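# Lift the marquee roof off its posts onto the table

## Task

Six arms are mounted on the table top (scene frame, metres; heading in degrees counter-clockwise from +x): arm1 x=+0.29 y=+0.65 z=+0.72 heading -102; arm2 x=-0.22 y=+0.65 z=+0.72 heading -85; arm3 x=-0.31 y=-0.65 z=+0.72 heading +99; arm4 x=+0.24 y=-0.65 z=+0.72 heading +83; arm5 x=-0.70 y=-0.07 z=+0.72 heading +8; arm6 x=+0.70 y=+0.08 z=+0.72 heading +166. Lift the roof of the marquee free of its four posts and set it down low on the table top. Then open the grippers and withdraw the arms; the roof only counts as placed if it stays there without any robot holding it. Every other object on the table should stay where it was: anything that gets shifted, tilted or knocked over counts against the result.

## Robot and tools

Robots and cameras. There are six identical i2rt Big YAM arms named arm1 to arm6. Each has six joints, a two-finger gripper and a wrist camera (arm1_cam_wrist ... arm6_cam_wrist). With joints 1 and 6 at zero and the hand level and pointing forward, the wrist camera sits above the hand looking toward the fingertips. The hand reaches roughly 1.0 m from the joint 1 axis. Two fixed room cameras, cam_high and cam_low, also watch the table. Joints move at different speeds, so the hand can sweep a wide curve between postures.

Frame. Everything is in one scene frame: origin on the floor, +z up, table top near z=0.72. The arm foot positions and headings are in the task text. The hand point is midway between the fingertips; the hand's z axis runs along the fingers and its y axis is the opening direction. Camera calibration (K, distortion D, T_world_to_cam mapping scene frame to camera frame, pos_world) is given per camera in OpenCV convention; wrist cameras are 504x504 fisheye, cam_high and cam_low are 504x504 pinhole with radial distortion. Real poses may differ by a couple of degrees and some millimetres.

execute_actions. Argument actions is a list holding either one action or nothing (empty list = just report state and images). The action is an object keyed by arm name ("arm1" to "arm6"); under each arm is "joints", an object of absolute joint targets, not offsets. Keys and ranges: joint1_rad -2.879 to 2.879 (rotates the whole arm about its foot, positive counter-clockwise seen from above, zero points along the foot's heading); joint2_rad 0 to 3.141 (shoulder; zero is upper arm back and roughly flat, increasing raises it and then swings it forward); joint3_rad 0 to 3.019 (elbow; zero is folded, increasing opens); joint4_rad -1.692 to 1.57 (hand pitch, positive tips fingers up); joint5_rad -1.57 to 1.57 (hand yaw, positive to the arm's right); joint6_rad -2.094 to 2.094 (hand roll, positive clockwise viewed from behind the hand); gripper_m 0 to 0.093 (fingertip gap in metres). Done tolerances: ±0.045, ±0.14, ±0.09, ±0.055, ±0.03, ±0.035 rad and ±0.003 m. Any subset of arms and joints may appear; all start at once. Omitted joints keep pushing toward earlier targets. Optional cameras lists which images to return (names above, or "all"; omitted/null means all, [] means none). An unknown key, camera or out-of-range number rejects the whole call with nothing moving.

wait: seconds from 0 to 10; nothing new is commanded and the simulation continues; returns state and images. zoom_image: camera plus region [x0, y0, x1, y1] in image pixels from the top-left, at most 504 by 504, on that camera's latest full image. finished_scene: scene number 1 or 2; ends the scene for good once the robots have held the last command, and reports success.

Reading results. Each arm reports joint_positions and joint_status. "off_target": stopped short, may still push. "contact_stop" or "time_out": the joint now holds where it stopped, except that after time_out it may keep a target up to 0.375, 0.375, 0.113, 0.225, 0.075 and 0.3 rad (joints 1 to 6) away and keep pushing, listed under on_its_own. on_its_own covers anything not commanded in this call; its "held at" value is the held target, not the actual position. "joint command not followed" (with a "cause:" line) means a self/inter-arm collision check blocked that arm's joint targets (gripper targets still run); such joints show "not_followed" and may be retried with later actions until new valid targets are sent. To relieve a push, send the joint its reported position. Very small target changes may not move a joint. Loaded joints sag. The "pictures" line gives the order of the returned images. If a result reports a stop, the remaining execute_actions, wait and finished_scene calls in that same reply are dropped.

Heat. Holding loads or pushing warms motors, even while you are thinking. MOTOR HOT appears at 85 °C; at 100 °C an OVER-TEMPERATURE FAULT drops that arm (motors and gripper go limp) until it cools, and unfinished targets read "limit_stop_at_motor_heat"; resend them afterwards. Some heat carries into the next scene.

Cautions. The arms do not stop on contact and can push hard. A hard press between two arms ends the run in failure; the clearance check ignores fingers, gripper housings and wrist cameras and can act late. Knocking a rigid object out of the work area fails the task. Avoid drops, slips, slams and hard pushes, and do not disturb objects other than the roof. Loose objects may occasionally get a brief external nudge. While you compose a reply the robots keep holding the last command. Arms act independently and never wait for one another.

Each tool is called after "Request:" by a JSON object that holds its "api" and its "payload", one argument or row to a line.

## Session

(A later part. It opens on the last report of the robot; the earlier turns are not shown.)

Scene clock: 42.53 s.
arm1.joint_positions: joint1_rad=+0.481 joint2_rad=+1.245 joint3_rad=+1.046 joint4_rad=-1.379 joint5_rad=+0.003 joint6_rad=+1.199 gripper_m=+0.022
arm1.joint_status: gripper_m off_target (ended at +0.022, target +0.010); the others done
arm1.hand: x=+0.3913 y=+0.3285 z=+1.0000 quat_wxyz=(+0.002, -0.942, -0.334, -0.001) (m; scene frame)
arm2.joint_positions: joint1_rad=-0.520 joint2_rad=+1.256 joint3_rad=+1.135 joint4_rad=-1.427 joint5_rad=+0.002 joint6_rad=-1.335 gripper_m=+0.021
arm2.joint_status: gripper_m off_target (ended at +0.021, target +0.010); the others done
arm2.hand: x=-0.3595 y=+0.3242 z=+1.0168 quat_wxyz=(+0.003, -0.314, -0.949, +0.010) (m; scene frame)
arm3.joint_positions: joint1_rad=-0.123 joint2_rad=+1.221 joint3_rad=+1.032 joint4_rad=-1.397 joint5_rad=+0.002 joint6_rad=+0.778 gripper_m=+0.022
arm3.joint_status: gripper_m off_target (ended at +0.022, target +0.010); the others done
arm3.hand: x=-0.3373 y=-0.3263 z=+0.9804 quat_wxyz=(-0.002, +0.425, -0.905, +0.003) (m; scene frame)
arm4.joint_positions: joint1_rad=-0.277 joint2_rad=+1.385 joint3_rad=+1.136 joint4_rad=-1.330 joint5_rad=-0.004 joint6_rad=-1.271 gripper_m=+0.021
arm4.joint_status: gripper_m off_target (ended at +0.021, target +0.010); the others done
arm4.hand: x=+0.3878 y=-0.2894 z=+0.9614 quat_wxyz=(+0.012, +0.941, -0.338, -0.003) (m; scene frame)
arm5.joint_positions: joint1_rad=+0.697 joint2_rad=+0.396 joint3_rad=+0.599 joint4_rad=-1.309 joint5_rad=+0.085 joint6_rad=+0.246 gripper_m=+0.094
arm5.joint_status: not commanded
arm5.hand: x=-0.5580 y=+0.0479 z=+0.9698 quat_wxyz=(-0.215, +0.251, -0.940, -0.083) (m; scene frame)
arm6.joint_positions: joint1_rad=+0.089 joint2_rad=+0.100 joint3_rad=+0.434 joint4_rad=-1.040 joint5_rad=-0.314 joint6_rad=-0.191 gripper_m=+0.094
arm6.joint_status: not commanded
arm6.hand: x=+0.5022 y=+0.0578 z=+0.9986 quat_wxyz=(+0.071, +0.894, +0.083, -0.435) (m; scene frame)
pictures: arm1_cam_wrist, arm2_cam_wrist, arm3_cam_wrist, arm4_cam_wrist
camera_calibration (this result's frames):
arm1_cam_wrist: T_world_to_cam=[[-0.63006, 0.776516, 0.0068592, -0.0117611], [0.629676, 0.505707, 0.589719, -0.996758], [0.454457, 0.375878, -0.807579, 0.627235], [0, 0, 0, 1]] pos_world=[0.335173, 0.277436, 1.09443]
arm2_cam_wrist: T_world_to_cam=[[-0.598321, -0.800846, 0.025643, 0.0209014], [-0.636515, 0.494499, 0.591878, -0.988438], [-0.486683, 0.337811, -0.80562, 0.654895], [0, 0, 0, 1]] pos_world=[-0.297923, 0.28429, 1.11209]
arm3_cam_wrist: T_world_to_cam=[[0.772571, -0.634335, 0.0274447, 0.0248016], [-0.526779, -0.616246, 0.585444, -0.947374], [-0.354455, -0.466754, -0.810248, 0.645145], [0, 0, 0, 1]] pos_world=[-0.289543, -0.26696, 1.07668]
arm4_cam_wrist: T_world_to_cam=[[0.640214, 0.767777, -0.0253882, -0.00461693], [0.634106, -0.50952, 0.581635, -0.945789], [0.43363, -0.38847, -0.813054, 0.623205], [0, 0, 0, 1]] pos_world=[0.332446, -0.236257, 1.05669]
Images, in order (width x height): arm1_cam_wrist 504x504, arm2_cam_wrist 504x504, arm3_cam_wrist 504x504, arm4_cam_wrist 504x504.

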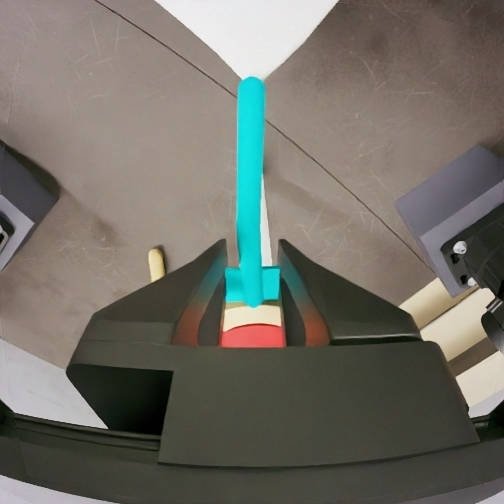

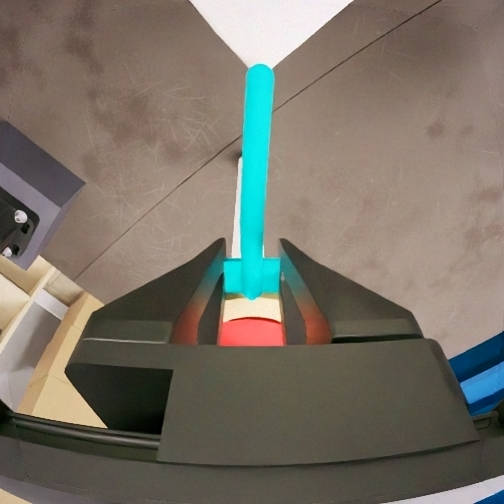

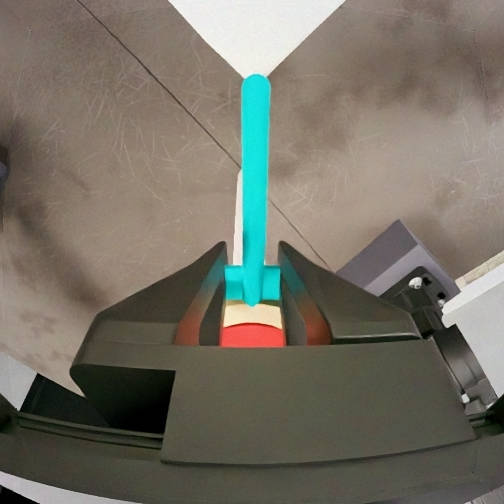

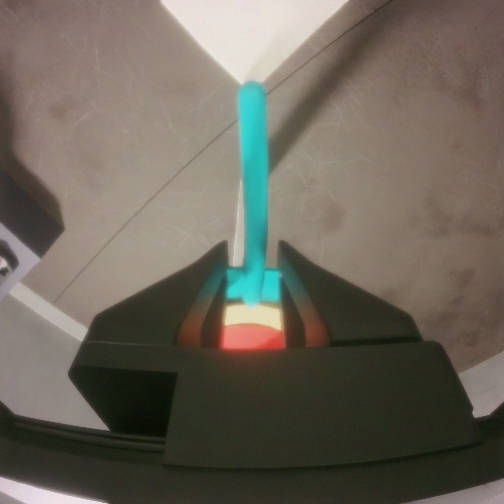

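Request:
{"api": "execute_actions", "payload": {
  "actions": [
    {"arm1": {"joints": {"joint1_rad": 0.551, "joint2_rad": 1.190, "joint3_rad": 1.224, "joint4_rad": -1.558, "joint6_rad": 1.274}}, "arm2": {"joints": {"joint1_rad": -0.589, "joint2_rad": 1.225, "joint3_rad": 1.320, "joint4_rad": -1.605, "joint6_rad": -1.409}}, "arm3": {"joints": {"joint1_rad": -0.062, "joint2_rad": 1.146, "joint3_rad": 1.193, "joint4_rad": -1.584, "joint6_rad": 0.840}}, "arm4": {"joints": {"joint1_rad": -0.343, "joint2_rad": 1.331, "joint3_rad": 1.317, "joint4_rad": -1.509, "joint6_rad": -1.338}}}
  ],
  "cameras": ["arm1_cam_wrist", "arm2_cam_wrist", "arm3_cam_wrist", "arm4_cam_wrist", "cam_high", "cam_low"]
}}

Scene clock: 46.53 s.
arm1.joint_positions: joint1_rad=+0.537 joint2_rad=+1.191 joint3_rad=+1.185 joint4_rad=-1.542 joint5_rad=+0.012 joint6_rad=+1.264 gripper_m=+0.022
arm1.joint_status: all done
arm1.hand: x=+0.4054 y=+0.3394 z=+1.0699 quat_wxyz=(-0.013, -0.944, -0.330, +0.004) (m; scene frame)
arm2.joint_positions: joint1_rad=-0.572 joint2_rad=+1.231 joint3_rad=+1.282 joint4_rad=-1.584 joint5_rad=-0.014 joint6_rad=-1.398 gripper_m=+0.021
arm2.joint_status: all done
arm2.hand: x=-0.3721 y=+0.3337 z=+1.0813 quat_wxyz=(-0.004, -0.309, -0.951, +0.018) (m; scene frame)
arm3.joint_positions: joint1_rad=-0.079 joint2_rad=+1.140 joint3_rad=+1.162 joint4_rad=-1.551 joint5_rad=+0.008 joint6_rad=+0.832 gripper_m=+0.022
arm3.joint_status: all done
arm3.hand: x=-0.3495 y=-0.3383 z=+1.0541 quat_wxyz=(-0.014, +0.420, -0.907, -0.024) (m; scene frame)
arm4.joint_positions: joint1_rad=-0.324 joint2_rad=+1.328 joint3_rad=+1.273 joint4_rad=-1.489 joint5_rad=-0.011 joint6_rad=-1.329 gripper_m=+0.021
arm4.joint_status: all done
arm4.hand: x=+0.4030 y=-0.2972 z=+1.0335 quat_wxyz=(-0.005, +0.943, -0.332, -0.005) (m; scene frame)
arm5.joint_positions: joint1_rad=+0.697 joint2_rad=+0.396 joint3_rad=+0.599 joint4_rad=-1.309 joint5_rad=+0.085 joint6_rad=+0.246 gripper_m=+0.094
arm5.joint_status: not commanded
arm5.hand: x=-0.5580 y=+0.0479 z=+0.9698 quat_wxyz=(-0.215, +0.251, -0.940, -0.083) (m; scene frame)
arm6.joint_positions: joint1_rad=+0.089 joint2_rad=+0.100 joint3_rad=+0.434 joint4_rad=-1.040 joint5_rad=-0.314 joint6_rad=-0.191 gripper_m=+0.094
arm6.joint_status: not commanded
arm6.hand: x=+0.5022 y=+0.0578 z=+0.9986 quat_wxyz=(+0.071, +0.894, +0.083, -0.435) (m; scene frame)
pictures: arm1_cam_wrist, arm2_cam_wrist, arm3_cam_wrist, arm4_cam_wrist, cam_high, cam_low
camera_calibration (this result's frames):
arm1_cam_wrist: T_world_to_cam=[[-0.622739, 0.782188, -0.0194502, 0.0114878], [0.63323, 0.518437, 0.574667, -1.04199], [0.459581, 0.345552, -0.818156, 0.692683], [0, 0, 0, 1]] pos_world=[0.348632, 0.291865, 1.16575]
arm2_cam_wrist: T_world_to_cam=[[-0.589579, -0.806819, 0.0379309, 0.0112199], [-0.645976, 0.499194, 0.577512, -1.0289], [-0.484882, 0.315987, -0.815501, 0.716089], [0, 0, 0, 1]] pos_world=[-0.310813, 0.296401, 1.17775]
arm3_cam_wrist: T_world_to_cam=[[0.766513, -0.642145, -0.0103684, 0.0597211], [-0.532248, -0.644201, 0.549287, -0.977627], [-0.359401, -0.415517, -0.835569, 0.737187], [0, 0, 0, 1]] pos_world=[-0.301171, -0.285125, 1.15359]
arm4_cam_wrist: T_world_to_cam=[[0.631799, 0.775112, 0.00551261, -0.0328774], [0.635374, -0.521945, 0.569099, -0.992617], [0.443993, -0.356054, -0.822251, 0.687111], [0, 0, 0, 1]] pos_world=[0.346383, -0.24796, 1.13006]
Images, in order (width x height): arm1_cam_wrist 504x504, arm2_cam_wrist 504x504, arm3_cam_wrist 504x504, arm4_cam_wrist 504x504, cam_high 504x504, cam_low 504x504.

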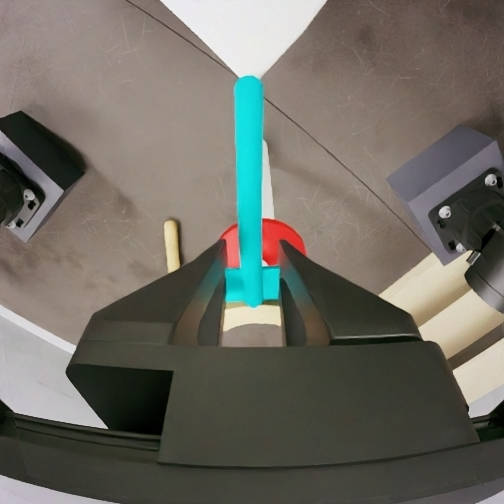

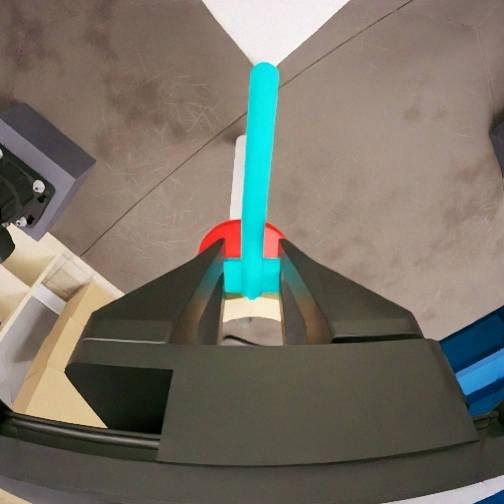

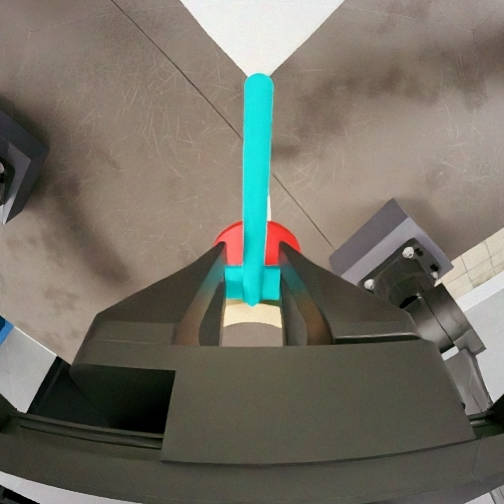

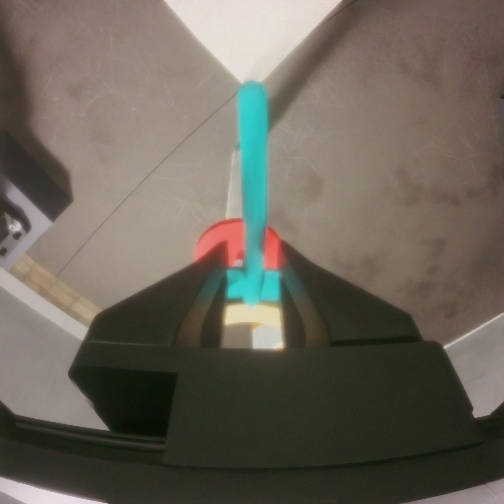

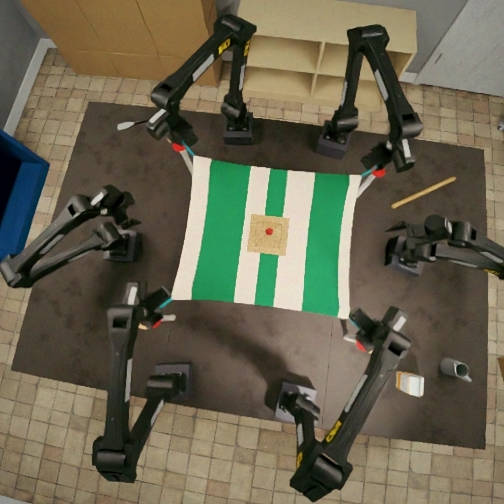

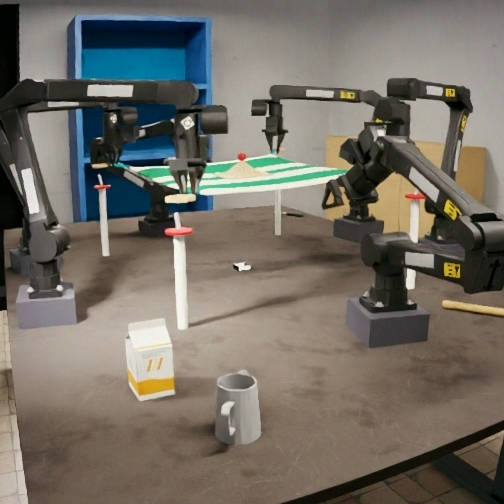

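Request:
{"api": "execute_actions", "payload": {
  "actions": [
    {"arm1": {"joints": {"joint1_rad": 0.320, "joint2_rad": 0.838, "joint3_rad": 0.815, "joint4_rad": -1.53, "joint6_rad": 0.907}}, "arm2": {"joints": {"joint1_rad": -0.470, "joint2_rad": 0.872, "joint3_rad": 0.865, "joint4_rad": -1.54, "joint6_rad": -1.117}}, "arm3": {"joints": {"joint1_rad": -0.200, "joint2_rad": 1.737, "joint3_rad": 1.714, "joint4_rad": -1.468, "joint6_rad": 0.897}}, "arm4": {"joints": {"joint1_rad": -0.070, "joint2_rad": 1.748, "joint3_rad": 1.745, "joint4_rad": -1.50, "joint6_rad": -1.061}}}
  ],
  "cameras": ["arm1_cam_wrist", "arm2_cam_wrist", "arm3_cam_wrist", "arm4_cam_wrist", "cam_high", "cam_low"]
}}

Scene clock: 54.67 s.
arm1.joint_positions: joint1_rad=+0.319 joint2_rad=+0.835 joint3_rad=+0.814 joint4_rad=-1.528 joint5_rad=+0.004 joint6_rad=+0.917 gripper_m=+0.022
arm1.joint_status: all done
arm1.hand: x=+0.3183 y=+0.4470 z=+1.0130 quat_wxyz=(-0.011, -0.921, -0.390, +0.003) (m; scene frame)
arm2.joint_positions: joint1_rad=-0.462 joint2_rad=+0.867 joint3_rad=+0.859 joint4_rad=-1.547 joint5_rad=-0.005 joint6_rad=-1.128 gripper_m=+0.021
arm2.joint_status: all done
arm2.hand: x=-0.2921 y=+0.4477 z=+1.0119 quat_wxyz=(-0.002, -0.384, -0.923, +0.007) (m; scene frame)
arm3.joint_positions: joint1_rad=-0.207 joint2_rad=+1.750 joint3_rad=+1.659 joint4_rad=-1.476 joint5_rad=+0.005 joint6_rad=+0.889 gripper_m=+0.022
arm3.joint_status: all done
arm3.hand: x=-0.3098 y=-0.1153 z=+1.0018 quat_wxyz=(-0.006, +0.335, -0.942, -0.007) (m; scene frame)
arm4.joint_positions: joint1_rad=-0.058 joint2_rad=+1.760 joint3_rad=+1.678 joint4_rad=-1.490 joint5_rad=-0.006 joint6_rad=-1.070 gripper_m=+0.021
arm4.joint_status: all done
arm4.hand: x=+0.3323 y=-0.1145 z=+0.9966 quat_wxyz=(+0.009, +0.944, -0.329, -0.004) (m; scene frame)
arm5.joint_positions: joint1_rad=+0.697 joint2_rad=+0.396 joint3_rad=+0.599 joint4_rad=-1.309 joint5_rad=+0.085 joint6_rad=+0.246 gripper_m=+0.094
arm5.joint_status: not commanded
arm5.hand: x=-0.5580 y=+0.0479 z=+0.9698 quat_wxyz=(-0.215, +0.251, -0.940, -0.083) (m; scene frame)
arm6.joint_positions: joint1_rad=+0.089 joint2_rad=+0.100 joint3_rad=+0.434 joint4_rad=-1.040 joint5_rad=-0.314 joint6_rad=-0.191 gripper_m=+0.094
arm6.joint_status: not commanded
arm6.hand: x=+0.5022 y=+0.0578 z=+0.9986 quat_wxyz=(+0.071, +0.894, +0.083, -0.435) (m; scene frame)
pictures: arm1_cam_wrist, arm2_cam_wrist, arm3_cam_wrist, arm4_cam_wrist, cam_high, cam_low
camera_calibration (this result's frames):
arm1_cam_wrist: T_world_to_cam=[[-0.718766, 0.695075, -0.0156883, -0.0623158], [0.562, 0.594145, 0.575454, -1.02186], [0.409305, 0.4048, -0.817683, 0.637997], [0, 0, 0, 1]] pos_world=[0.268358, 0.392183, 1.10873]
arm2_cam_wrist: T_world_to_cam=[[-0.711384, -0.702612, 0.0163801, 0.0926076], [-0.562705, 0.583384, 0.585684, -1.01567], [-0.421065, 0.407429, -0.810374, 0.634777], [0, 0, 0, 1]] pos_world=[-0.23836, 0.398966, 1.10775]
arm3_cam_wrist: T_world_to_cam=[[0.635645, -0.771875, 0.0128196, 0.0932351], [-0.636933, -0.514992, 0.573672, -0.825992], [-0.436201, -0.372817, -0.818984, 0.764947], [0, 0, 0, 1]] pos_world=[-0.251695, -0.0682278, 1.09913]
arm4_cam_wrist: T_world_to_cam=[[0.626679, 0.779, -0.0207907, -0.101299], [0.642796, -0.501657, 0.578925, -0.84125], [0.440552, -0.376164, -0.815116, 0.744891], [0, 0, 0, 1]] pos_world=[0.27607, -0.0629056, 1.09209]
Images, in order (width x height): arm1_cam_wrist 504x504, arm2_cam_wrist 504x504, arm3_cam_wrist 504x504, arm4_cam_wrist 504x504, cam_high 504x504, cam_low 504x504.

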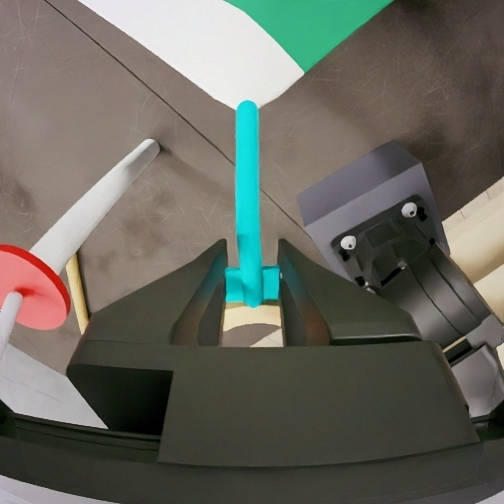

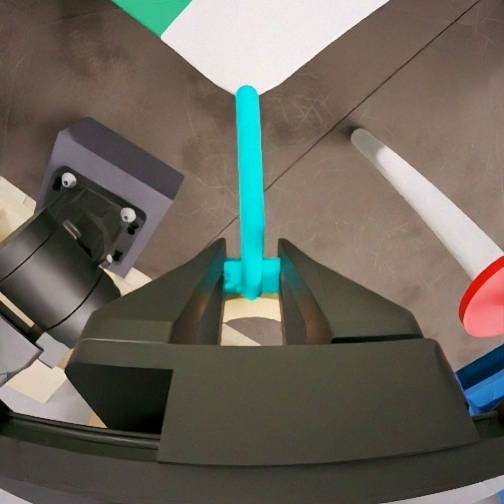

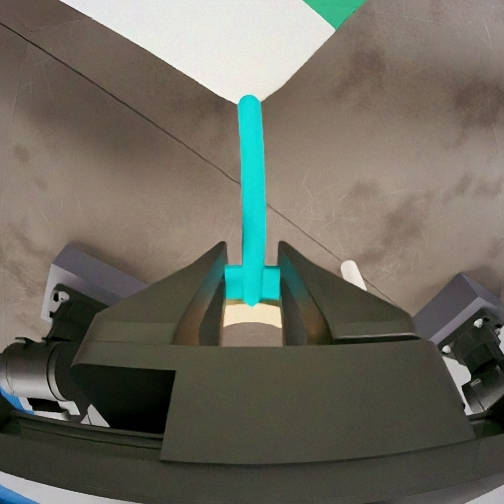

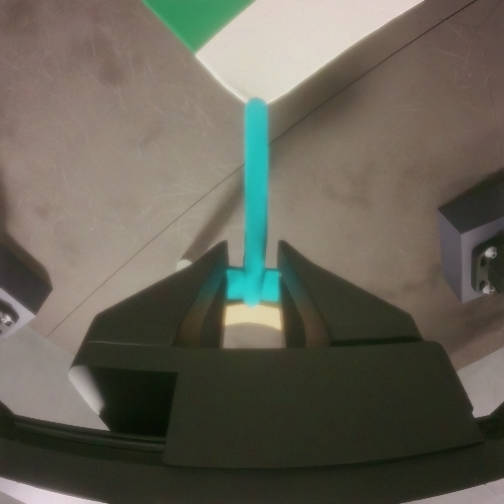

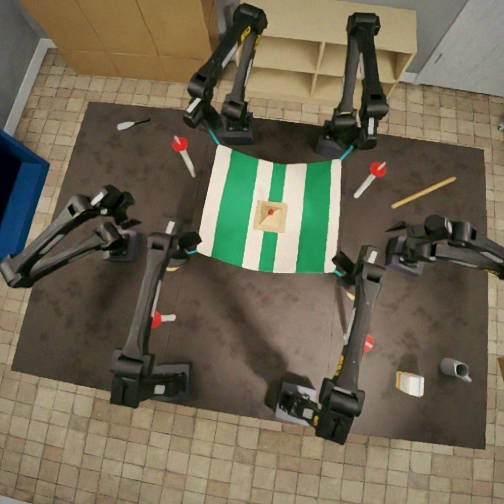

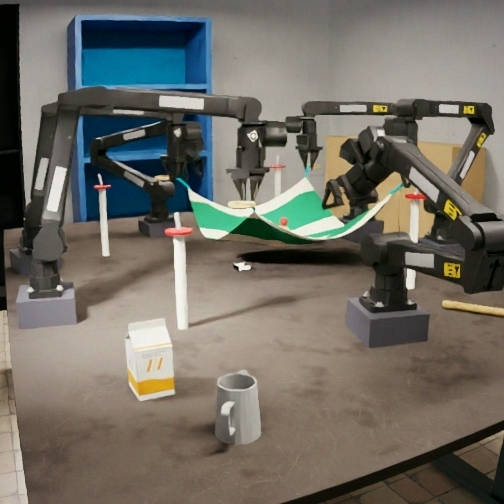

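Request:
{"api": "zoom_image", "payload": {
  "camera": "cam_low",
  "region": [170, 170, 420, 290]
}}

Request:
{"api": "zoom_image", "payload": {
  "camera": "cam_high",
  "region": [160, 120, 400, 300]
}}

Region (170, 170, 420, 290) of cam_low's 504x504 image, scaled by 2.016, with more detail than that image has; it fills the top 242 rows of this view, and the rest is white.

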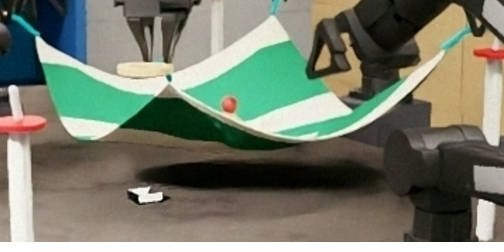

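Region (160, 120, 400, 300) of cam_high's 504x504 image, scaled by 2.100, with more detail than that image has; it fills the top 378 rows of this view, and the rest is white.

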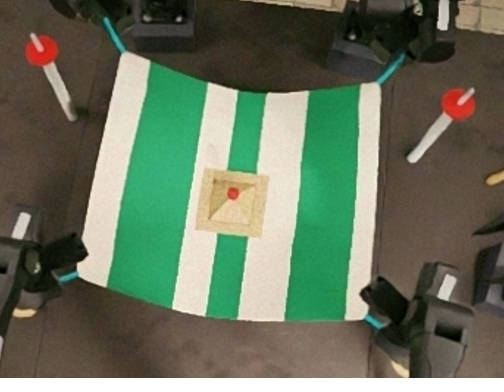

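Request:
{"api": "execute_actions", "payload": {
  "actions": [
    {"arm1": {"joints": {"joint2_rad": 0.920, "joint3_rad": 0.453, "joint4_rad": -0.985}}, "arm2": {"joints": {"joint2_rad": 0.895, "joint3_rad": 0.476, "joint4_rad": -1.024}}, "arm3": {"joints": {"joint2_rad": 1.826, "joint3_rad": 1.423, "joint4_rad": -1.142}}, "arm4": {"joints": {"joint2_rad": 1.826, "joint3_rad": 1.444, "joint4_rad": -1.161}}}
  ],
  "cameras": ["arm1_cam_wrist", "arm2_cam_wrist", "cam_high", "cam_low"]
}}

Scene clock: 65.50 s.
arm1.joint_positions: joint1_rad=+0.319 joint2_rad=+0.925 joint3_rad=+0.452 joint4_rad=-0.997 joint5_rad=+0.004 joint6_rad=+0.916 gripper_m=+0.022
arm1.joint_status: all done
arm1.hand: x=+0.3202 y=+0.4394 z=+0.8652 quat_wxyz=(-0.049, -0.919, -0.390, +0.012) (m; scene frame)
arm2.joint_positions: joint1_rad=-0.462 joint2_rad=+0.889 joint3_rad=+0.472 joint4_rad=-1.042 joint5_rad=-0.004 joint6_rad=-1.127 gripper_m=+0.021
arm2.joint_status: all done
arm2.hand: x=-0.2916 y=+0.4498 z=+0.8657 quat_wxyz=(-0.004, -0.384, -0.922, +0.054) (m; scene frame)
arm3.joint_positions: joint1_rad=-0.207 joint2_rad=+1.838 joint3_rad=+1.423 joint4_rad=-1.160 joint5_rad=+0.004 joint6_rad=+0.889 gripper_m=+0.022
arm3.joint_status: all done
arm3.hand: x=-0.3096 y=-0.1153 z=+0.8692 quat_wxyz=(-0.004, +0.335, -0.942, -0.003) (m; scene frame)
arm4.joint_positions: joint1_rad=-0.058 joint2_rad=+1.838 joint3_rad=+1.442 joint4_rad=-1.177 joint5_rad=-0.006 joint6_rad=-1.069 gripper_m=+0.021
arm4.joint_status: all done
arm4.hand: x=+0.3313 y=-0.1174 z=+0.8684 quat_wxyz=(+0.010, +0.944, -0.329, -0.003) (m; scene frame)
arm5.joint_positions: joint1_rad=+0.697 joint2_rad=+0.396 joint3_rad=+0.599 joint4_rad=-1.309 joint5_rad=+0.085 joint6_rad=+0.246 gripper_m=+0.094
arm5.joint_status: not commanded
arm5.hand: x=-0.5580 y=+0.0479 z=+0.9698 quat_wxyz=(-0.215, +0.251, -0.940, -0.083) (m; scene frame)
arm6.joint_positions: joint1_rad=+0.089 joint2_rad=+0.100 joint3_rad=+0.434 joint4_rad=-1.040 joint5_rad=-0.314 joint6_rad=-0.191 gripper_m=+0.094
arm6.joint_status: not commanded
arm6.hand: x=+0.5022 y=+0.0578 z=+0.9986 quat_wxyz=(+0.071, +0.894, +0.083, -0.435) (m; scene frame)
pictures: arm1_cam_wrist, arm2_cam_wrist, cam_high, cam_low
camera_calibration (this result's frames):
arm1_cam_wrist: T_world_to_cam=[[-0.718511, 0.691084, -0.0783865, -0.00211789], [0.554852, 0.637503, 0.534536, -0.914787], [0.419381, 0.340577, -0.841503, 0.565041], [0, 0, 0, 1]] pos_world=[0.269082, 0.392203, 0.964304]
arm2_cam_wrist: T_world_to_cam=[[-0.709895, -0.696834, 0.102329, 0.0202717], [-0.543796, 0.634626, 0.549122, -0.916936], [-0.447588, 0.334173, -0.829454, 0.557384], [0, 0, 0, 1]] pos_world=[-0.234757, 0.409775, 0.96376]
Images, in order (width x height): arm1_cam_wrist 504x504, arm2_cam_wrist 504x504, cam_high 504x504, cam_low 504x504.

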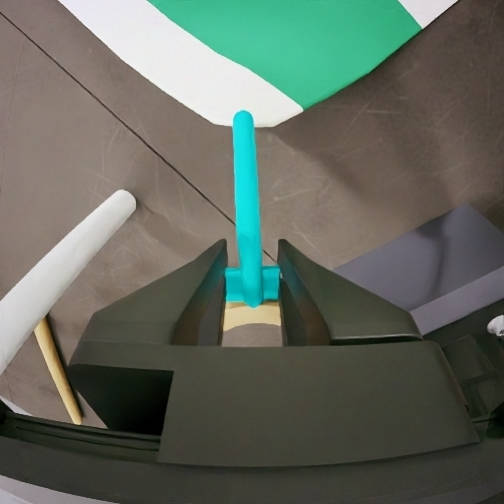

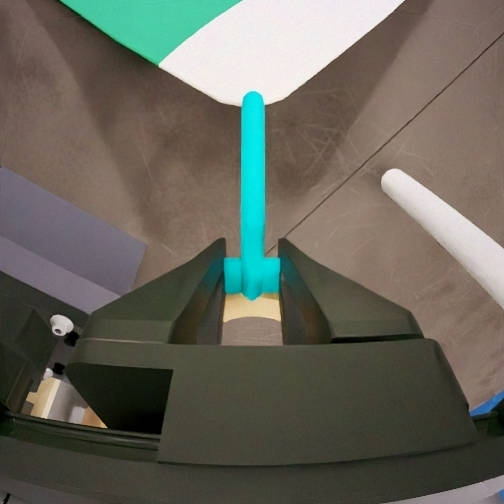

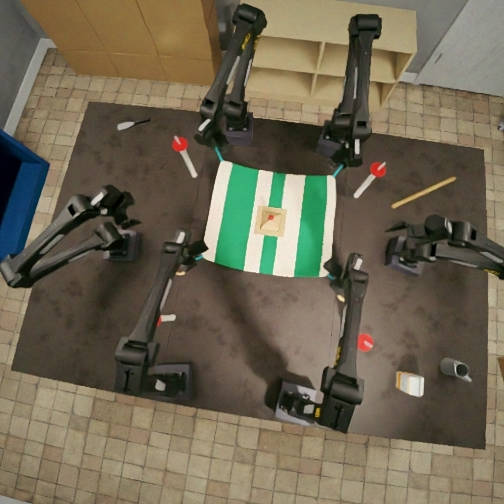

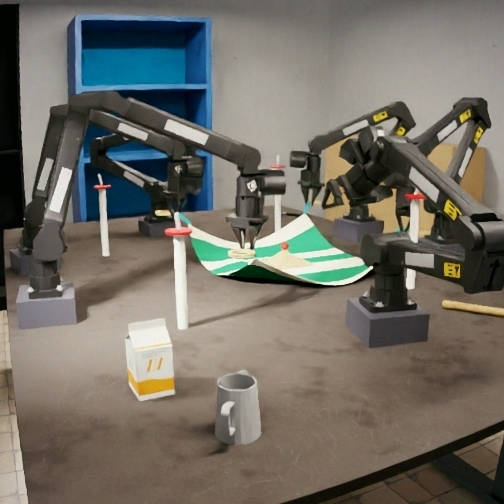

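Request:
{"api": "execute_actions", "payload": {
  "actions": [
    {"arm1": {"joints": {"joint2_rad": 1.435, "joint3_rad": 0.340, "joint4_rad": -0.454}}, "arm2": {"joints": {"joint2_rad": 1.386, "joint3_rad": 0.354, "joint4_rad": -0.514}}, "arm3": {"joints": {"joint1_rad": -0.170, "joint2_rad": 1.975, "joint3_rad": 1.258, "joint4_rad": -0.820, "joint6_rad": 0.928}}, "arm4": {"joints": {"joint1_rad": -0.100, "joint2_rad": 1.979, "joint3_rad": 1.293, "joint4_rad": -0.851, "joint6_rad": -1.111}}}
  ],
  "cameras": ["arm1_cam_wrist", "arm2_cam_wrist", "arm3_cam_wrist", "arm4_cam_wrist", "cam_high", "cam_low"]
}}

Scene clock: 68.13 s.
arm1.joint_positions: joint1_rad=+0.319 joint2_rad=+1.434 joint3_rad=+0.337 joint4_rad=-0.466 joint5_rad=+0.003 joint6_rad=+0.916 gripper_m=+0.022
arm1.joint_status: all done
arm1.hand: x=+0.3210 y=+0.4385 z=+0.7392 quat_wxyz=(-0.005, -0.920, -0.391, +0.001) (m; scene frame)
arm2.joint_positions: joint1_rad=-0.462 joint2_rad=+1.379 joint3_rad=+0.348 joint4_rad=-0.531 joint5_rad=-0.004 joint6_rad=-1.127 gripper_m=+0.021
arm2.joint_status: all done
arm2.hand: x=-0.2926 y=+0.4479 z=+0.7392 quat_wxyz=(-0.001, -0.385, -0.923, +0.003) (m; scene frame)
arm3.joint_positions: joint1_rad=-0.175 joint2_rad=+1.976 joint3_rad=+1.258 joint4_rad=-0.839 joint5_rad=+0.003 joint6_rad=+0.920 gripper_m=+0.022
arm3.joint_status: all done
arm3.hand: x=-0.3264 y=-0.1252 z=+0.7455 quat_wxyz=(-0.007, +0.335, -0.942, -0.012) (m; scene frame)
arm4.joint_positions: joint1_rad=-0.097 joint2_rad=+1.994 joint3_rad=+1.285 joint4_rad=-0.867 joint5_rad=-0.004 joint6_rad=-1.102 gripper_m=+0.021
arm4.joint_status: all done
arm4.hand: x=+0.3488 y=-0.1342 z=+0.7375 quat_wxyz=(+0.011, +0.943, -0.332, -0.003) (m; scene frame)
arm5.joint_positions: joint1_rad=+0.697 joint2_rad=+0.396 joint3_rad=+0.599 joint4_rad=-1.309 joint5_rad=+0.085 joint6_rad=+0.246 gripper_m=+0.094
arm5.joint_status: not commanded
arm5.hand: x=-0.5580 y=+0.0479 z=+0.9698 quat_wxyz=(-0.215, +0.251, -0.940, -0.083) (m; scene frame)
arm6.joint_positions: joint1_rad=+0.089 joint2_rad=+0.100 joint3_rad=+0.434 joint4_rad=-1.040 joint5_rad=-0.314 joint6_rad=-0.191 gripper_m=+0.094
arm6.joint_status: not commanded
arm6.hand: x=+0.5022 y=+0.0578 z=+0.9986 quat_wxyz=(+0.071, +0.894, +0.083, -0.435) (m; scene frame)
pictures: arm1_cam_wrist, arm2_cam_wrist, arm3_cam_wrist, arm4_cam_wrist, cam_high, cam_low
camera_calibration (this result's frames):
arm1_cam_wrist: T_world_to_cam=[[-0.719361, 0.694615, -0.00547639, -0.0659767], [0.562034, 0.586653, 0.583057, -0.863149], [0.408213, 0.41635, -0.812413, 0.407889], [0, 0, 0, 1]] pos_world=[0.271153, 0.382373, 0.834277]
arm2_cam_wrist: T_world_to_cam=[[-0.711956, -0.70215, 0.0101671, 0.101135], [-0.563275, 0.579668, 0.588817, -0.857228], [-0.419331, 0.413485, -0.808202, 0.409703], [0, 0, 0, 1]] pos_world=[-0.23905, 0.398514, 0.834845]
arm3_cam_wrist: T_world_to_cam=[[0.636305, -0.771427, 0.00391403, 0.10629], [-0.635166, -0.521018, 0.570179, -0.692229], [-0.437812, -0.365294, -0.821511, 0.54639], [0, 0, 0, 1]] pos_world=[-0.268096, -0.0790761, 0.843144]
arm4_cam_wrist: T_world_to_cam=[[0.6317, 0.774857, -0.0234917, -0.101979], [0.639301, -0.50357, 0.581129, -0.712393], [0.438462, -0.382117, -0.813472, 0.51774], [0, 0, 0, 1]] pos_world=[0.292845, -0.0818831, 0.832764]
Images, in order (width x height): arm1_cam_wrist 504x504, arm2_cam_wrist 504x504, arm3_cam_wrist 504x504, arm4_cam_wrist 504x504, cam_high 504x504, cam_low 504x504.

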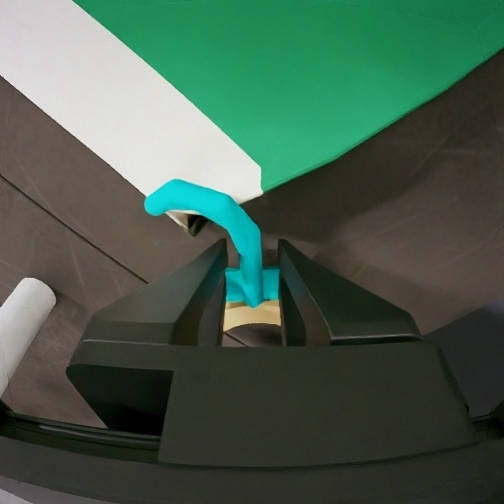

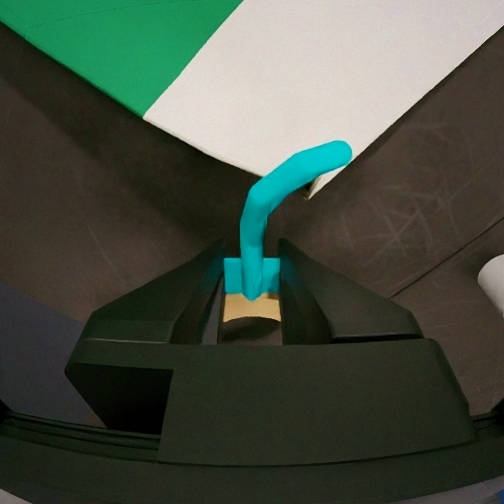

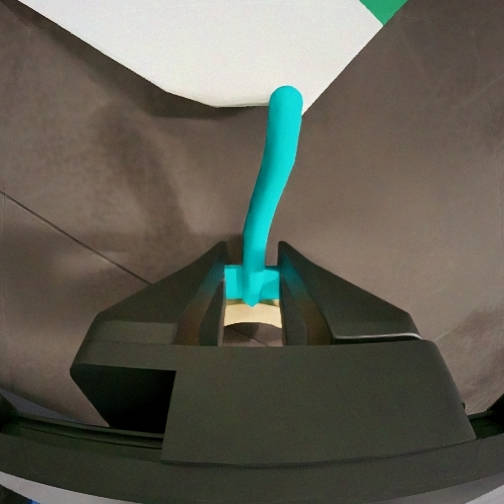

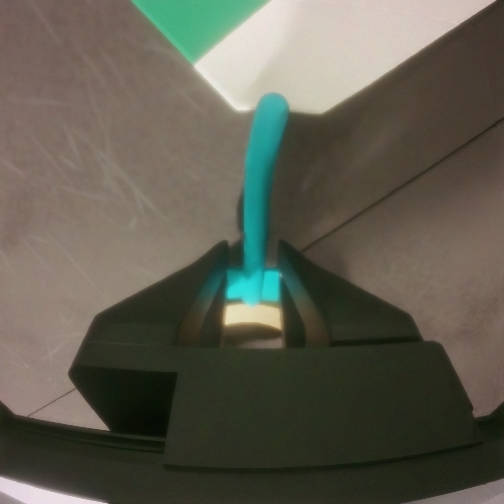

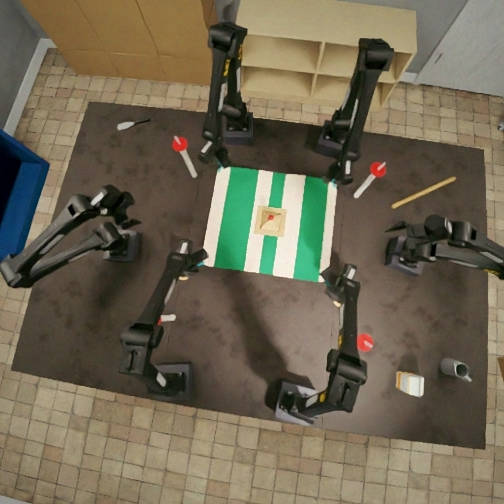

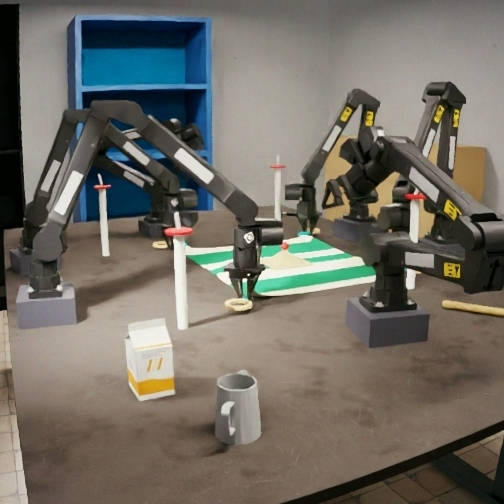

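Request:
{"api": "execute_actions", "payload": {
  "actions": [
    {"arm1": {"joints": {"joint2_rad": 1.475}}, "arm2": {"joints": {"joint2_rad": 1.425}}, "arm3": {"joints": {"joint2_rad": 2.005}}, "arm4": {"joints": {"joint2_rad": 1.995}}}
  ],
  "cameras": ["cam_low"]
}}

Scene clock: 69.63 s.
arm1.joint_positions: joint1_rad=+0.319 joint2_rad=+1.471 joint3_rad=+0.337 joint4_rad=-0.465 joint5_rad=+0.003 joint6_rad=+0.916 gripper_m=+0.022
arm1.joint_status: all done
arm1.hand: x=+0.3199 y=+0.4459 z=+0.7321 quat_wxyz=(+0.013, -0.920, -0.391, -0.004) (m; scene frame)
arm2.joint_positions: joint1_rad=-0.462 joint2_rad=+1.416 joint3_rad=+0.348 joint4_rad=-0.531 joint5_rad=-0.004 joint6_rad=-1.127 gripper_m=+0.021
arm2.joint_status: all done
arm2.hand: x=-0.2902 y=+0.4547 z=+0.7322 quat_wxyz=(+0.000, -0.385, -0.923, -0.015) (m; scene frame)
arm3.joint_positions: joint1_rad=-0.175 joint2_rad=+1.984 joint3_rad=+1.258 joint4_rad=-0.839 joint5_rad=+0.003 joint6_rad=+0.920 gripper_m=+0.022
arm3.joint_status: all done
arm3.hand: x=-0.3263 y=-0.1266 z=+0.7414 quat_wxyz=(-0.005, +0.335, -0.942, -0.008) (m; scene frame)
arm4.joint_positions: joint1_rad=-0.097 joint2_rad=+1.994 joint3_rad=+1.285 joint4_rad=-0.867 joint5_rad=-0.004 joint6_rad=-1.102 gripper_m=+0.021
arm4.joint_status: all done
arm4.hand: x=+0.3488 y=-0.1342 z=+0.7375 quat_wxyz=(+0.011, +0.943, -0.332, -0.003) (m; scene frame)
arm5.joint_positions: joint1_rad=+0.697 joint2_rad=+0.396 joint3_rad=+0.599 joint4_rad=-1.309 joint5_rad=+0.085 joint6_rad=+0.246 gripper_m=+0.094
arm5.joint_status: not commanded
arm5.hand: x=-0.5580 y=+0.0479 z=+0.9698 quat_wxyz=(-0.215, +0.251, -0.940, -0.083) (m; scene frame)
arm6.joint_positions: joint1_rad=+0.089 joint2_rad=+0.100 joint3_rad=+0.434 joint4_rad=-1.040 joint5_rad=-0.314 joint6_rad=-0.191 gripper_m=+0.094
arm6.joint_status: not commanded
arm6.hand: x=+0.5022 y=+0.0578 z=+0.9986 quat_wxyz=(+0.071, +0.894, +0.083, -0.435) (m; scene frame)
pictures: cam_low
Images, in order (width x height): cam_low 504x504.

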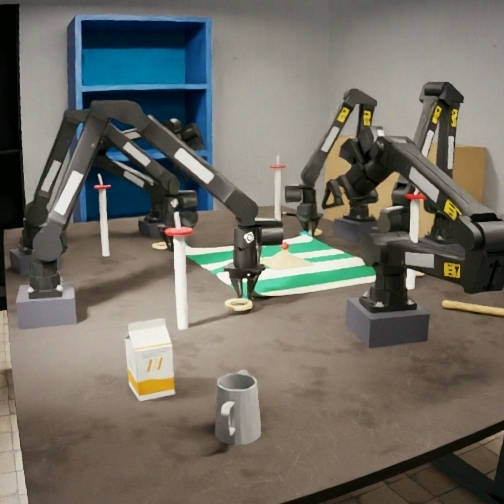

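Request:
{"api": "execute_actions", "payload": {
  "actions": [
    {"arm1": {"joints": {"joint2_rad": 1.471, "gripper_m": 0.06}}, "arm2": {"joints": {"joint2_rad": 1.416, "gripper_m": 0.06}}, "arm3": {"joints": {"joint2_rad": 2.024}}, "arm4": {"joints": {"joint2_rad": 2.020}}}
  ],
  "cameras": ["arm1_cam_wrist", "arm2_cam_wrist"]
}}

Scene clock: 72.17 s.
arm1.joint_positions: joint1_rad=+0.319 joint2_rad=+1.471 joint3_rad=+0.337 joint4_rad=-0.465 joint5_rad=+0.003 joint6_rad=+0.916 gripper_m=+0.060
arm1.joint_status: all done
arm1.hand: x=+0.3199 y=+0.4459 z=+0.7321 quat_wxyz=(+0.013, -0.920, -0.391, -0.004) (m; scene frame)
arm2.joint_positions: joint1_rad=-0.462 joint2_rad=+1.416 joint3_rad=+0.348 joint4_rad=-0.531 joint5_rad=-0.004 joint6_rad=-1.127 gripper_m=+0.060
arm2.joint_status: all done
arm2.hand: x=-0.2902 y=+0.4547 z=+0.7322 quat_wxyz=(+0.000, -0.385, -0.923, -0.015) (m; scene frame)
arm3.joint_positions: joint1_rad=-0.175 joint2_rad=+1.995 joint3_rad=+1.258 joint4_rad=-0.836 joint5_rad=+0.002 joint6_rad=+0.920 gripper_m=+0.022
arm3.joint_status: all done
arm3.hand: x=-0.3263 y=-0.1277 z=+0.7363 quat_wxyz=(-0.004, +0.335, -0.942, -0.004) (m; scene frame)
arm4.joint_positions: joint1_rad=-0.097 joint2_rad=+2.001 joint3_rad=+1.285 joint4_rad=-0.867 joint5_rad=-0.004 joint6_rad=-1.102 gripper_m=+0.021
arm4.joint_status: all done
arm4.hand: x=+0.3485 y=-0.1356 z=+0.7336 quat_wxyz=(+0.015, +0.943, -0.332, -0.002) (m; scene frame)
arm5.joint_positions: joint1_rad=+0.697 joint2_rad=+0.396 joint3_rad=+0.599 joint4_rad=-1.309 joint5_rad=+0.085 joint6_rad=+0.246 gripper_m=+0.094
arm5.joint_status: not commanded
arm5.hand: x=-0.5580 y=+0.0479 z=+0.9698 quat_wxyz=(-0.215, +0.251, -0.940, -0.083) (m; scene frame)
arm6.joint_positions: joint1_rad=+0.089 joint2_rad=+0.100 joint3_rad=+0.434 joint4_rad=-1.040 joint5_rad=-0.314 joint6_rad=-0.191 gripper_m=+0.094
arm6.joint_status: not commanded
arm6.hand: x=+0.5022 y=+0.0578 z=+0.9986 quat_wxyz=(+0.071, +0.894, +0.083, -0.435) (m; scene frame)
pictures: arm1_cam_wrist, arm2_cam_wrist
camera_calibration (this result's frames):
arm1_cam_wrist: T_world_to_cam=[[-0.719421, 0.694174, 0.0235797, -0.0929596], [0.565156, 0.565301, 0.60086, -0.86723], [0.403772, 0.445598, -0.799006, 0.378043], [0, 0, 0, 1]] pos_world=[0.2706, 0.386321, 0.825335]
arm2_cam_wrist: T_world_to_cam=[[-0.71218, -0.701602, -0.0235402, 0.132068], [-0.570561, 0.558975, 0.60167, -0.857748], [-0.408975, 0.441928, -0.798398, 0.385102], [0, 0, 0, 1]] pos_world=[-0.237845, 0.401932, 0.826655]
Images, in order (width x height): arm1_cam_wrist 504x504, arm2_cam_wrist 504x504.

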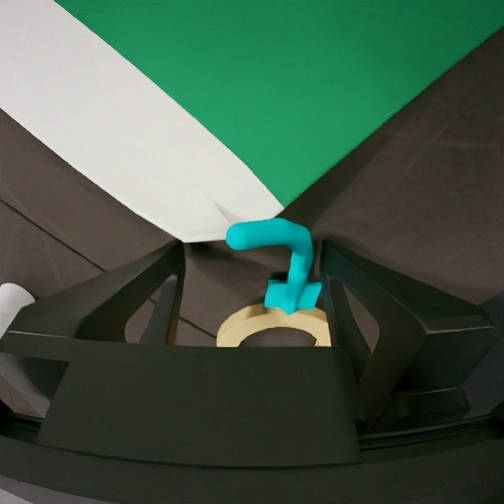

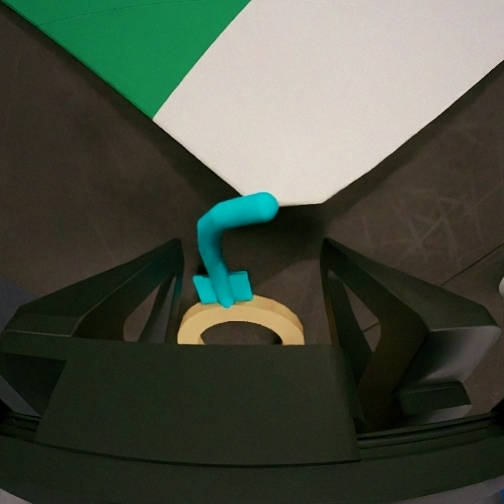

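Request:
{"api": "execute_actions", "payload": {
  "actions": [
    {"arm1": {"joints": {"joint2_rad": 1.085, "joint4_rad": -0.857}}, "arm2": {"joints": {"joint2_rad": 1.034, "joint4_rad": -0.927}}, "arm3": {"joints": {"joint2_rad": 1.995, "gripper_m": 0.06}}, "arm4": {"joints": {"joint2_rad": 2.001, "gripper_m": 0.06}}}
  ],
  "cameras": ["arm1_cam_wrist", "arm2_cam_wrist", "arm3_cam_wrist", "arm4_cam_wrist"]
}}

Scene clock: 73.83 s.
arm1.joint_positions: joint1_rad=+0.319 joint2_rad=+1.085 joint3_rad=+0.337 joint4_rad=-0.847 joint5_rad=+0.003 joint6_rad=+0.916 gripper_m=+0.060
arm1.joint_status: all done
arm1.hand: x=+0.3156 y=+0.4728 z=+0.8015 quat_wxyz=(+0.011, -0.920, -0.391, -0.003) (m; scene frame)
arm2.joint_positions: joint1_rad=-0.462 joint2_rad=+1.038 joint3_rad=+0.348 joint4_rad=-0.912 joint5_rad=-0.004 joint6_rad=-1.127 gripper_m=+0.060
arm2.joint_status: all done
arm2.hand: x=-0.2790 y=+0.4853 z=+0.8000 quat_wxyz=(+0.000, -0.385, -0.923, -0.017) (m; scene frame)
arm3.joint_positions: joint1_rad=-0.175 joint2_rad=+1.994 joint3_rad=+1.258 joint4_rad=-0.836 joint5_rad=+0.002 joint6_rad=+0.921 gripper_m=+0.060
arm3.joint_status: all done
arm3.hand: x=-0.3263 y=-0.1275 z=+0.7366 quat_wxyz=(-0.004, +0.335, -0.942, -0.005) (m; scene frame)
arm4.joint_positions: joint1_rad=-0.097 joint2_rad=+2.001 joint3_rad=+1.285 joint4_rad=-0.867 joint5_rad=-0.004 joint6_rad=-1.102 gripper_m=+0.060
arm4.joint_status: all done
arm4.hand: x=+0.3485 y=-0.1356 z=+0.7336 quat_wxyz=(+0.015, +0.943, -0.332, -0.002) (m; scene frame)
arm5.joint_positions: joint1_rad=+0.697 joint2_rad=+0.396 joint3_rad=+0.599 joint4_rad=-1.309 joint5_rad=+0.085 joint6_rad=+0.246 gripper_m=+0.094
arm5.joint_status: not commanded
arm5.hand: x=-0.5580 y=+0.0479 z=+0.9698 quat_wxyz=(-0.215, +0.251, -0.940, -0.083) (m; scene frame)
arm6.joint_positions: joint1_rad=+0.089 joint2_rad=+0.100 joint3_rad=+0.434 joint4_rad=-1.040 joint5_rad=-0.314 joint6_rad=-0.191 gripper_m=+0.094
arm6.joint_status: not commanded
arm6.hand: x=+0.5022 y=+0.0578 z=+0.9986 quat_wxyz=(+0.071, +0.894, +0.083, -0.435) (m; scene frame)
pictures: arm1_cam_wrist, arm2_cam_wrist, arm3_cam_wrist, arm4_cam_wrist
camera_calibration (this result's frames):
arm1_cam_wrist: T_world_to_cam=[[-0.719422, 0.694286, 0.0199489, -0.113527], [0.56476, 0.568005, 0.598678, -0.921086], [0.404323, 0.441969, -0.800741, 0.426185], [0, 0, 0, 1]] pos_world=[0.266202, 0.413641, 0.894962]
arm2_cam_wrist: T_world_to_cam=[[-0.712163, -0.701547, -0.0256032, 0.164631], [-0.571026, 0.557681, 0.60243, -0.909415], [-0.408355, 0.443648, -0.797761, 0.429139], [0, 0, 0, 1]] pos_world=[-0.226814, 0.432273, 0.894424]
arm3_cam_wrist: T_world_to_cam=[[0.635694, -0.771792, 0.0151544, 0.0959967], [-0.635623, -0.512195, 0.577615, -0.692881], [-0.438037, -0.376819, -0.816169, 0.532834], [0, 0, 0, 1]] pos_world=[-0.268035, -0.0800189, 0.833646]
arm4_cam_wrist: T_world_to_cam=[[0.631339, 0.774916, -0.0302759, -0.0956833], [0.640434, -0.498963, 0.58385, -0.712434], [0.437328, -0.387997, -0.811297, 0.512228], [0, 0, 0, 1]] pos_world=[0.292664, -0.082589, 0.828627]
Images, in order (width x height): arm1_cam_wrist 504x504, arm2_cam_wrist 504x504, arm3_cam_wrist 504x504, arm4_cam_wrist 504x504.

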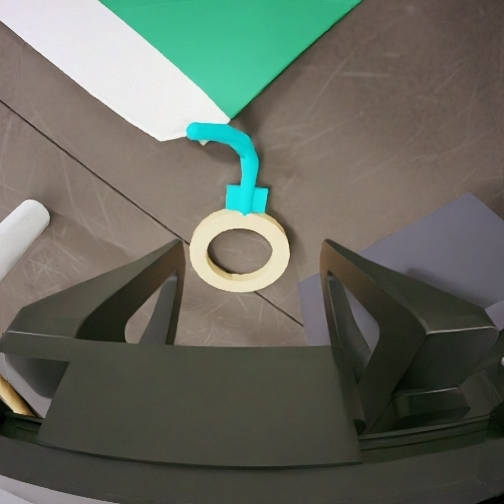

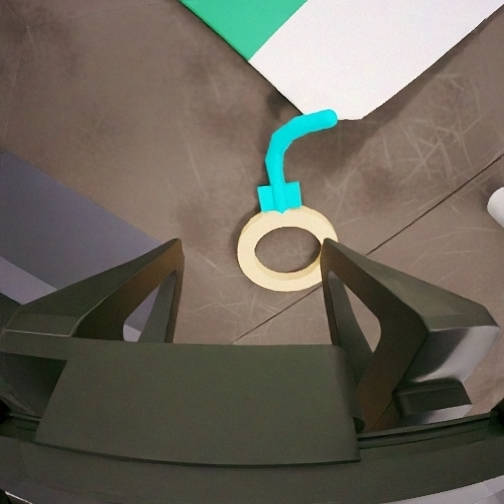

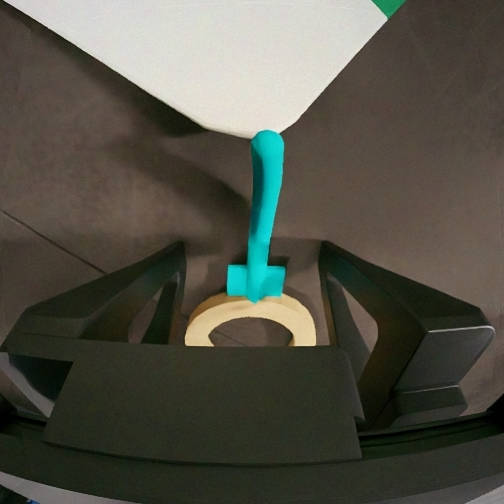

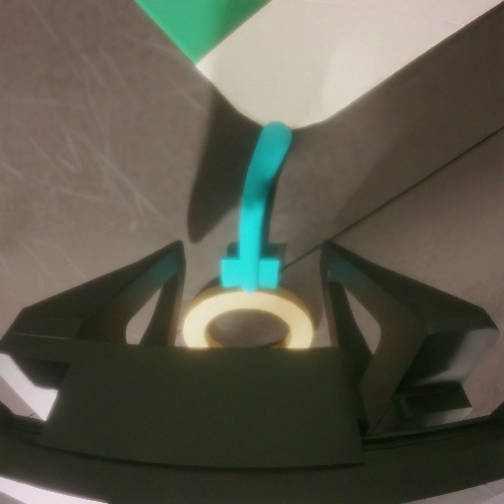

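Request:
{"api": "execute_actions", "payload": {
  "actions": [
    {"arm1": {"joints": {"joint1_rad": 0.05, "joint2_rad": 0.68, "joint3_rad": 0.79, "joint4_rad": -1.30}}, "arm2": {"joints": {"joint1_rad": -0.20, "joint2_rad": 0.64, "joint3_rad": 0.79, "joint4_rad": -1.36}}, "arm3": {"joints": {"joint2_rad": 1.53, "joint4_rad": -1.30}}, "arm4": {"joints": {"joint2_rad": 1.54, "joint4_rad": -1.33}}}
  ],
  "cameras": ["arm3_cam_wrist", "cam_high", "cam_low"]
}}

Scene clock: 75.90 s.
arm1.joint_positions: joint1_rad=+0.053 joint2_rad=+0.676 joint3_rad=+0.755 joint4_rad=-1.290 joint5_rad=+0.001 joint6_rad=+0.916 gripper_m=+0.060
arm1.joint_status: all done
arm1.hand: x=+0.2607 y=+0.4159 z=+1.0300 quat_wxyz=(-0.166, -0.949, -0.261, +0.066) (m; scene frame)
arm2.joint_positions: joint1_rad=-0.202 joint2_rad=+0.631 joint3_rad=+0.757 joint4_rad=-1.344 joint5_rad=-0.002 joint6_rad=-1.127 gripper_m=+0.060
arm2.joint_status: all done
arm2.hand: x=-0.2387 y=+0.4302 z=+1.0234 quat_wxyz=(-0.032, -0.257, -0.951, +0.171) (m; scene frame)
arm3.joint_positions: joint1_rad=-0.175 joint2_rad=+1.523 joint3_rad=+1.258 joint4_rad=-1.282 joint5_rad=+0.002 joint6_rad=+0.921 gripper_m=+0.060
arm3.joint_status: all done
arm3.hand: x=-0.3243 y=-0.2064 z=+0.9562 quat_wxyz=(-0.008, +0.335, -0.942, -0.016) (m; scene frame)
arm4.joint_positions: joint1_rad=-0.097 joint2_rad=+1.531 joint3_rad=+1.285 joint4_rad=-1.314 joint5_rad=-0.004 joint6_rad=-1.103 gripper_m=+0.060
arm4.joint_status: all done
arm4.hand: x=+0.3337 y=-0.2095 z=+0.9580 quat_wxyz=(+0.003, +0.943, -0.332, -0.004) (m; scene frame)
arm5.joint_positions: joint1_rad=+0.697 joint2_rad=+0.396 joint3_rad=+0.599 joint4_rad=-1.309 joint5_rad=+0.085 joint6_rad=+0.246 gripper_m=+0.094
arm5.joint_status: not commanded
arm5.hand: x=-0.5580 y=+0.0479 z=+0.9698 quat_wxyz=(-0.215, +0.251, -0.940, -0.083) (m; scene frame)
arm6.joint_positions: joint1_rad=+0.089 joint2_rad=+0.100 joint3_rad=+0.434 joint4_rad=-1.040 joint5_rad=-0.314 joint6_rad=-0.191 gripper_m=+0.094
arm6.joint_status: not commanded
arm6.hand: x=+0.5022 y=+0.0578 z=+0.9986 quat_wxyz=(+0.071, +0.894, +0.083, -0.435) (m; scene frame)
pictures: arm3_cam_wrist, cam_high, cam_low
camera_calibration (this result's frames):
arm3_cam_wrist: T_world_to_cam=[[0.635744, -0.77189, -0.0038923, 0.0486574], [-0.635137, -0.525964, 0.565652, -0.850018], [-0.438668, -0.357138, -0.824635, 0.695115], [0, 0, 0, 1]] pos_world=[-0.265886, -0.161269, 1.05422]
Images, in order (width x height): arm3_cam_wrist 504x504, cam_high 504x504, cam_low 504x504.

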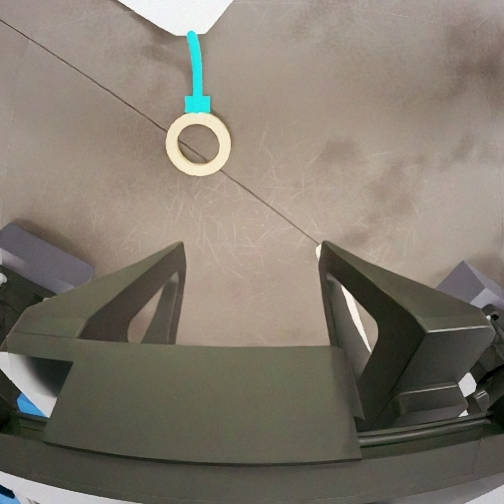

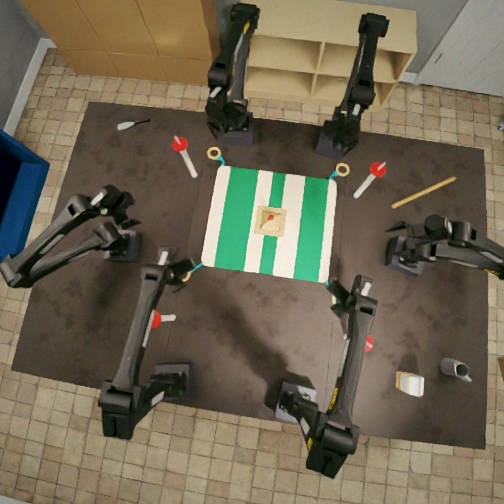

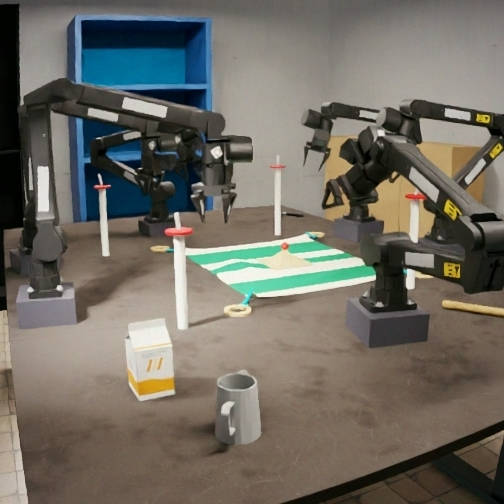

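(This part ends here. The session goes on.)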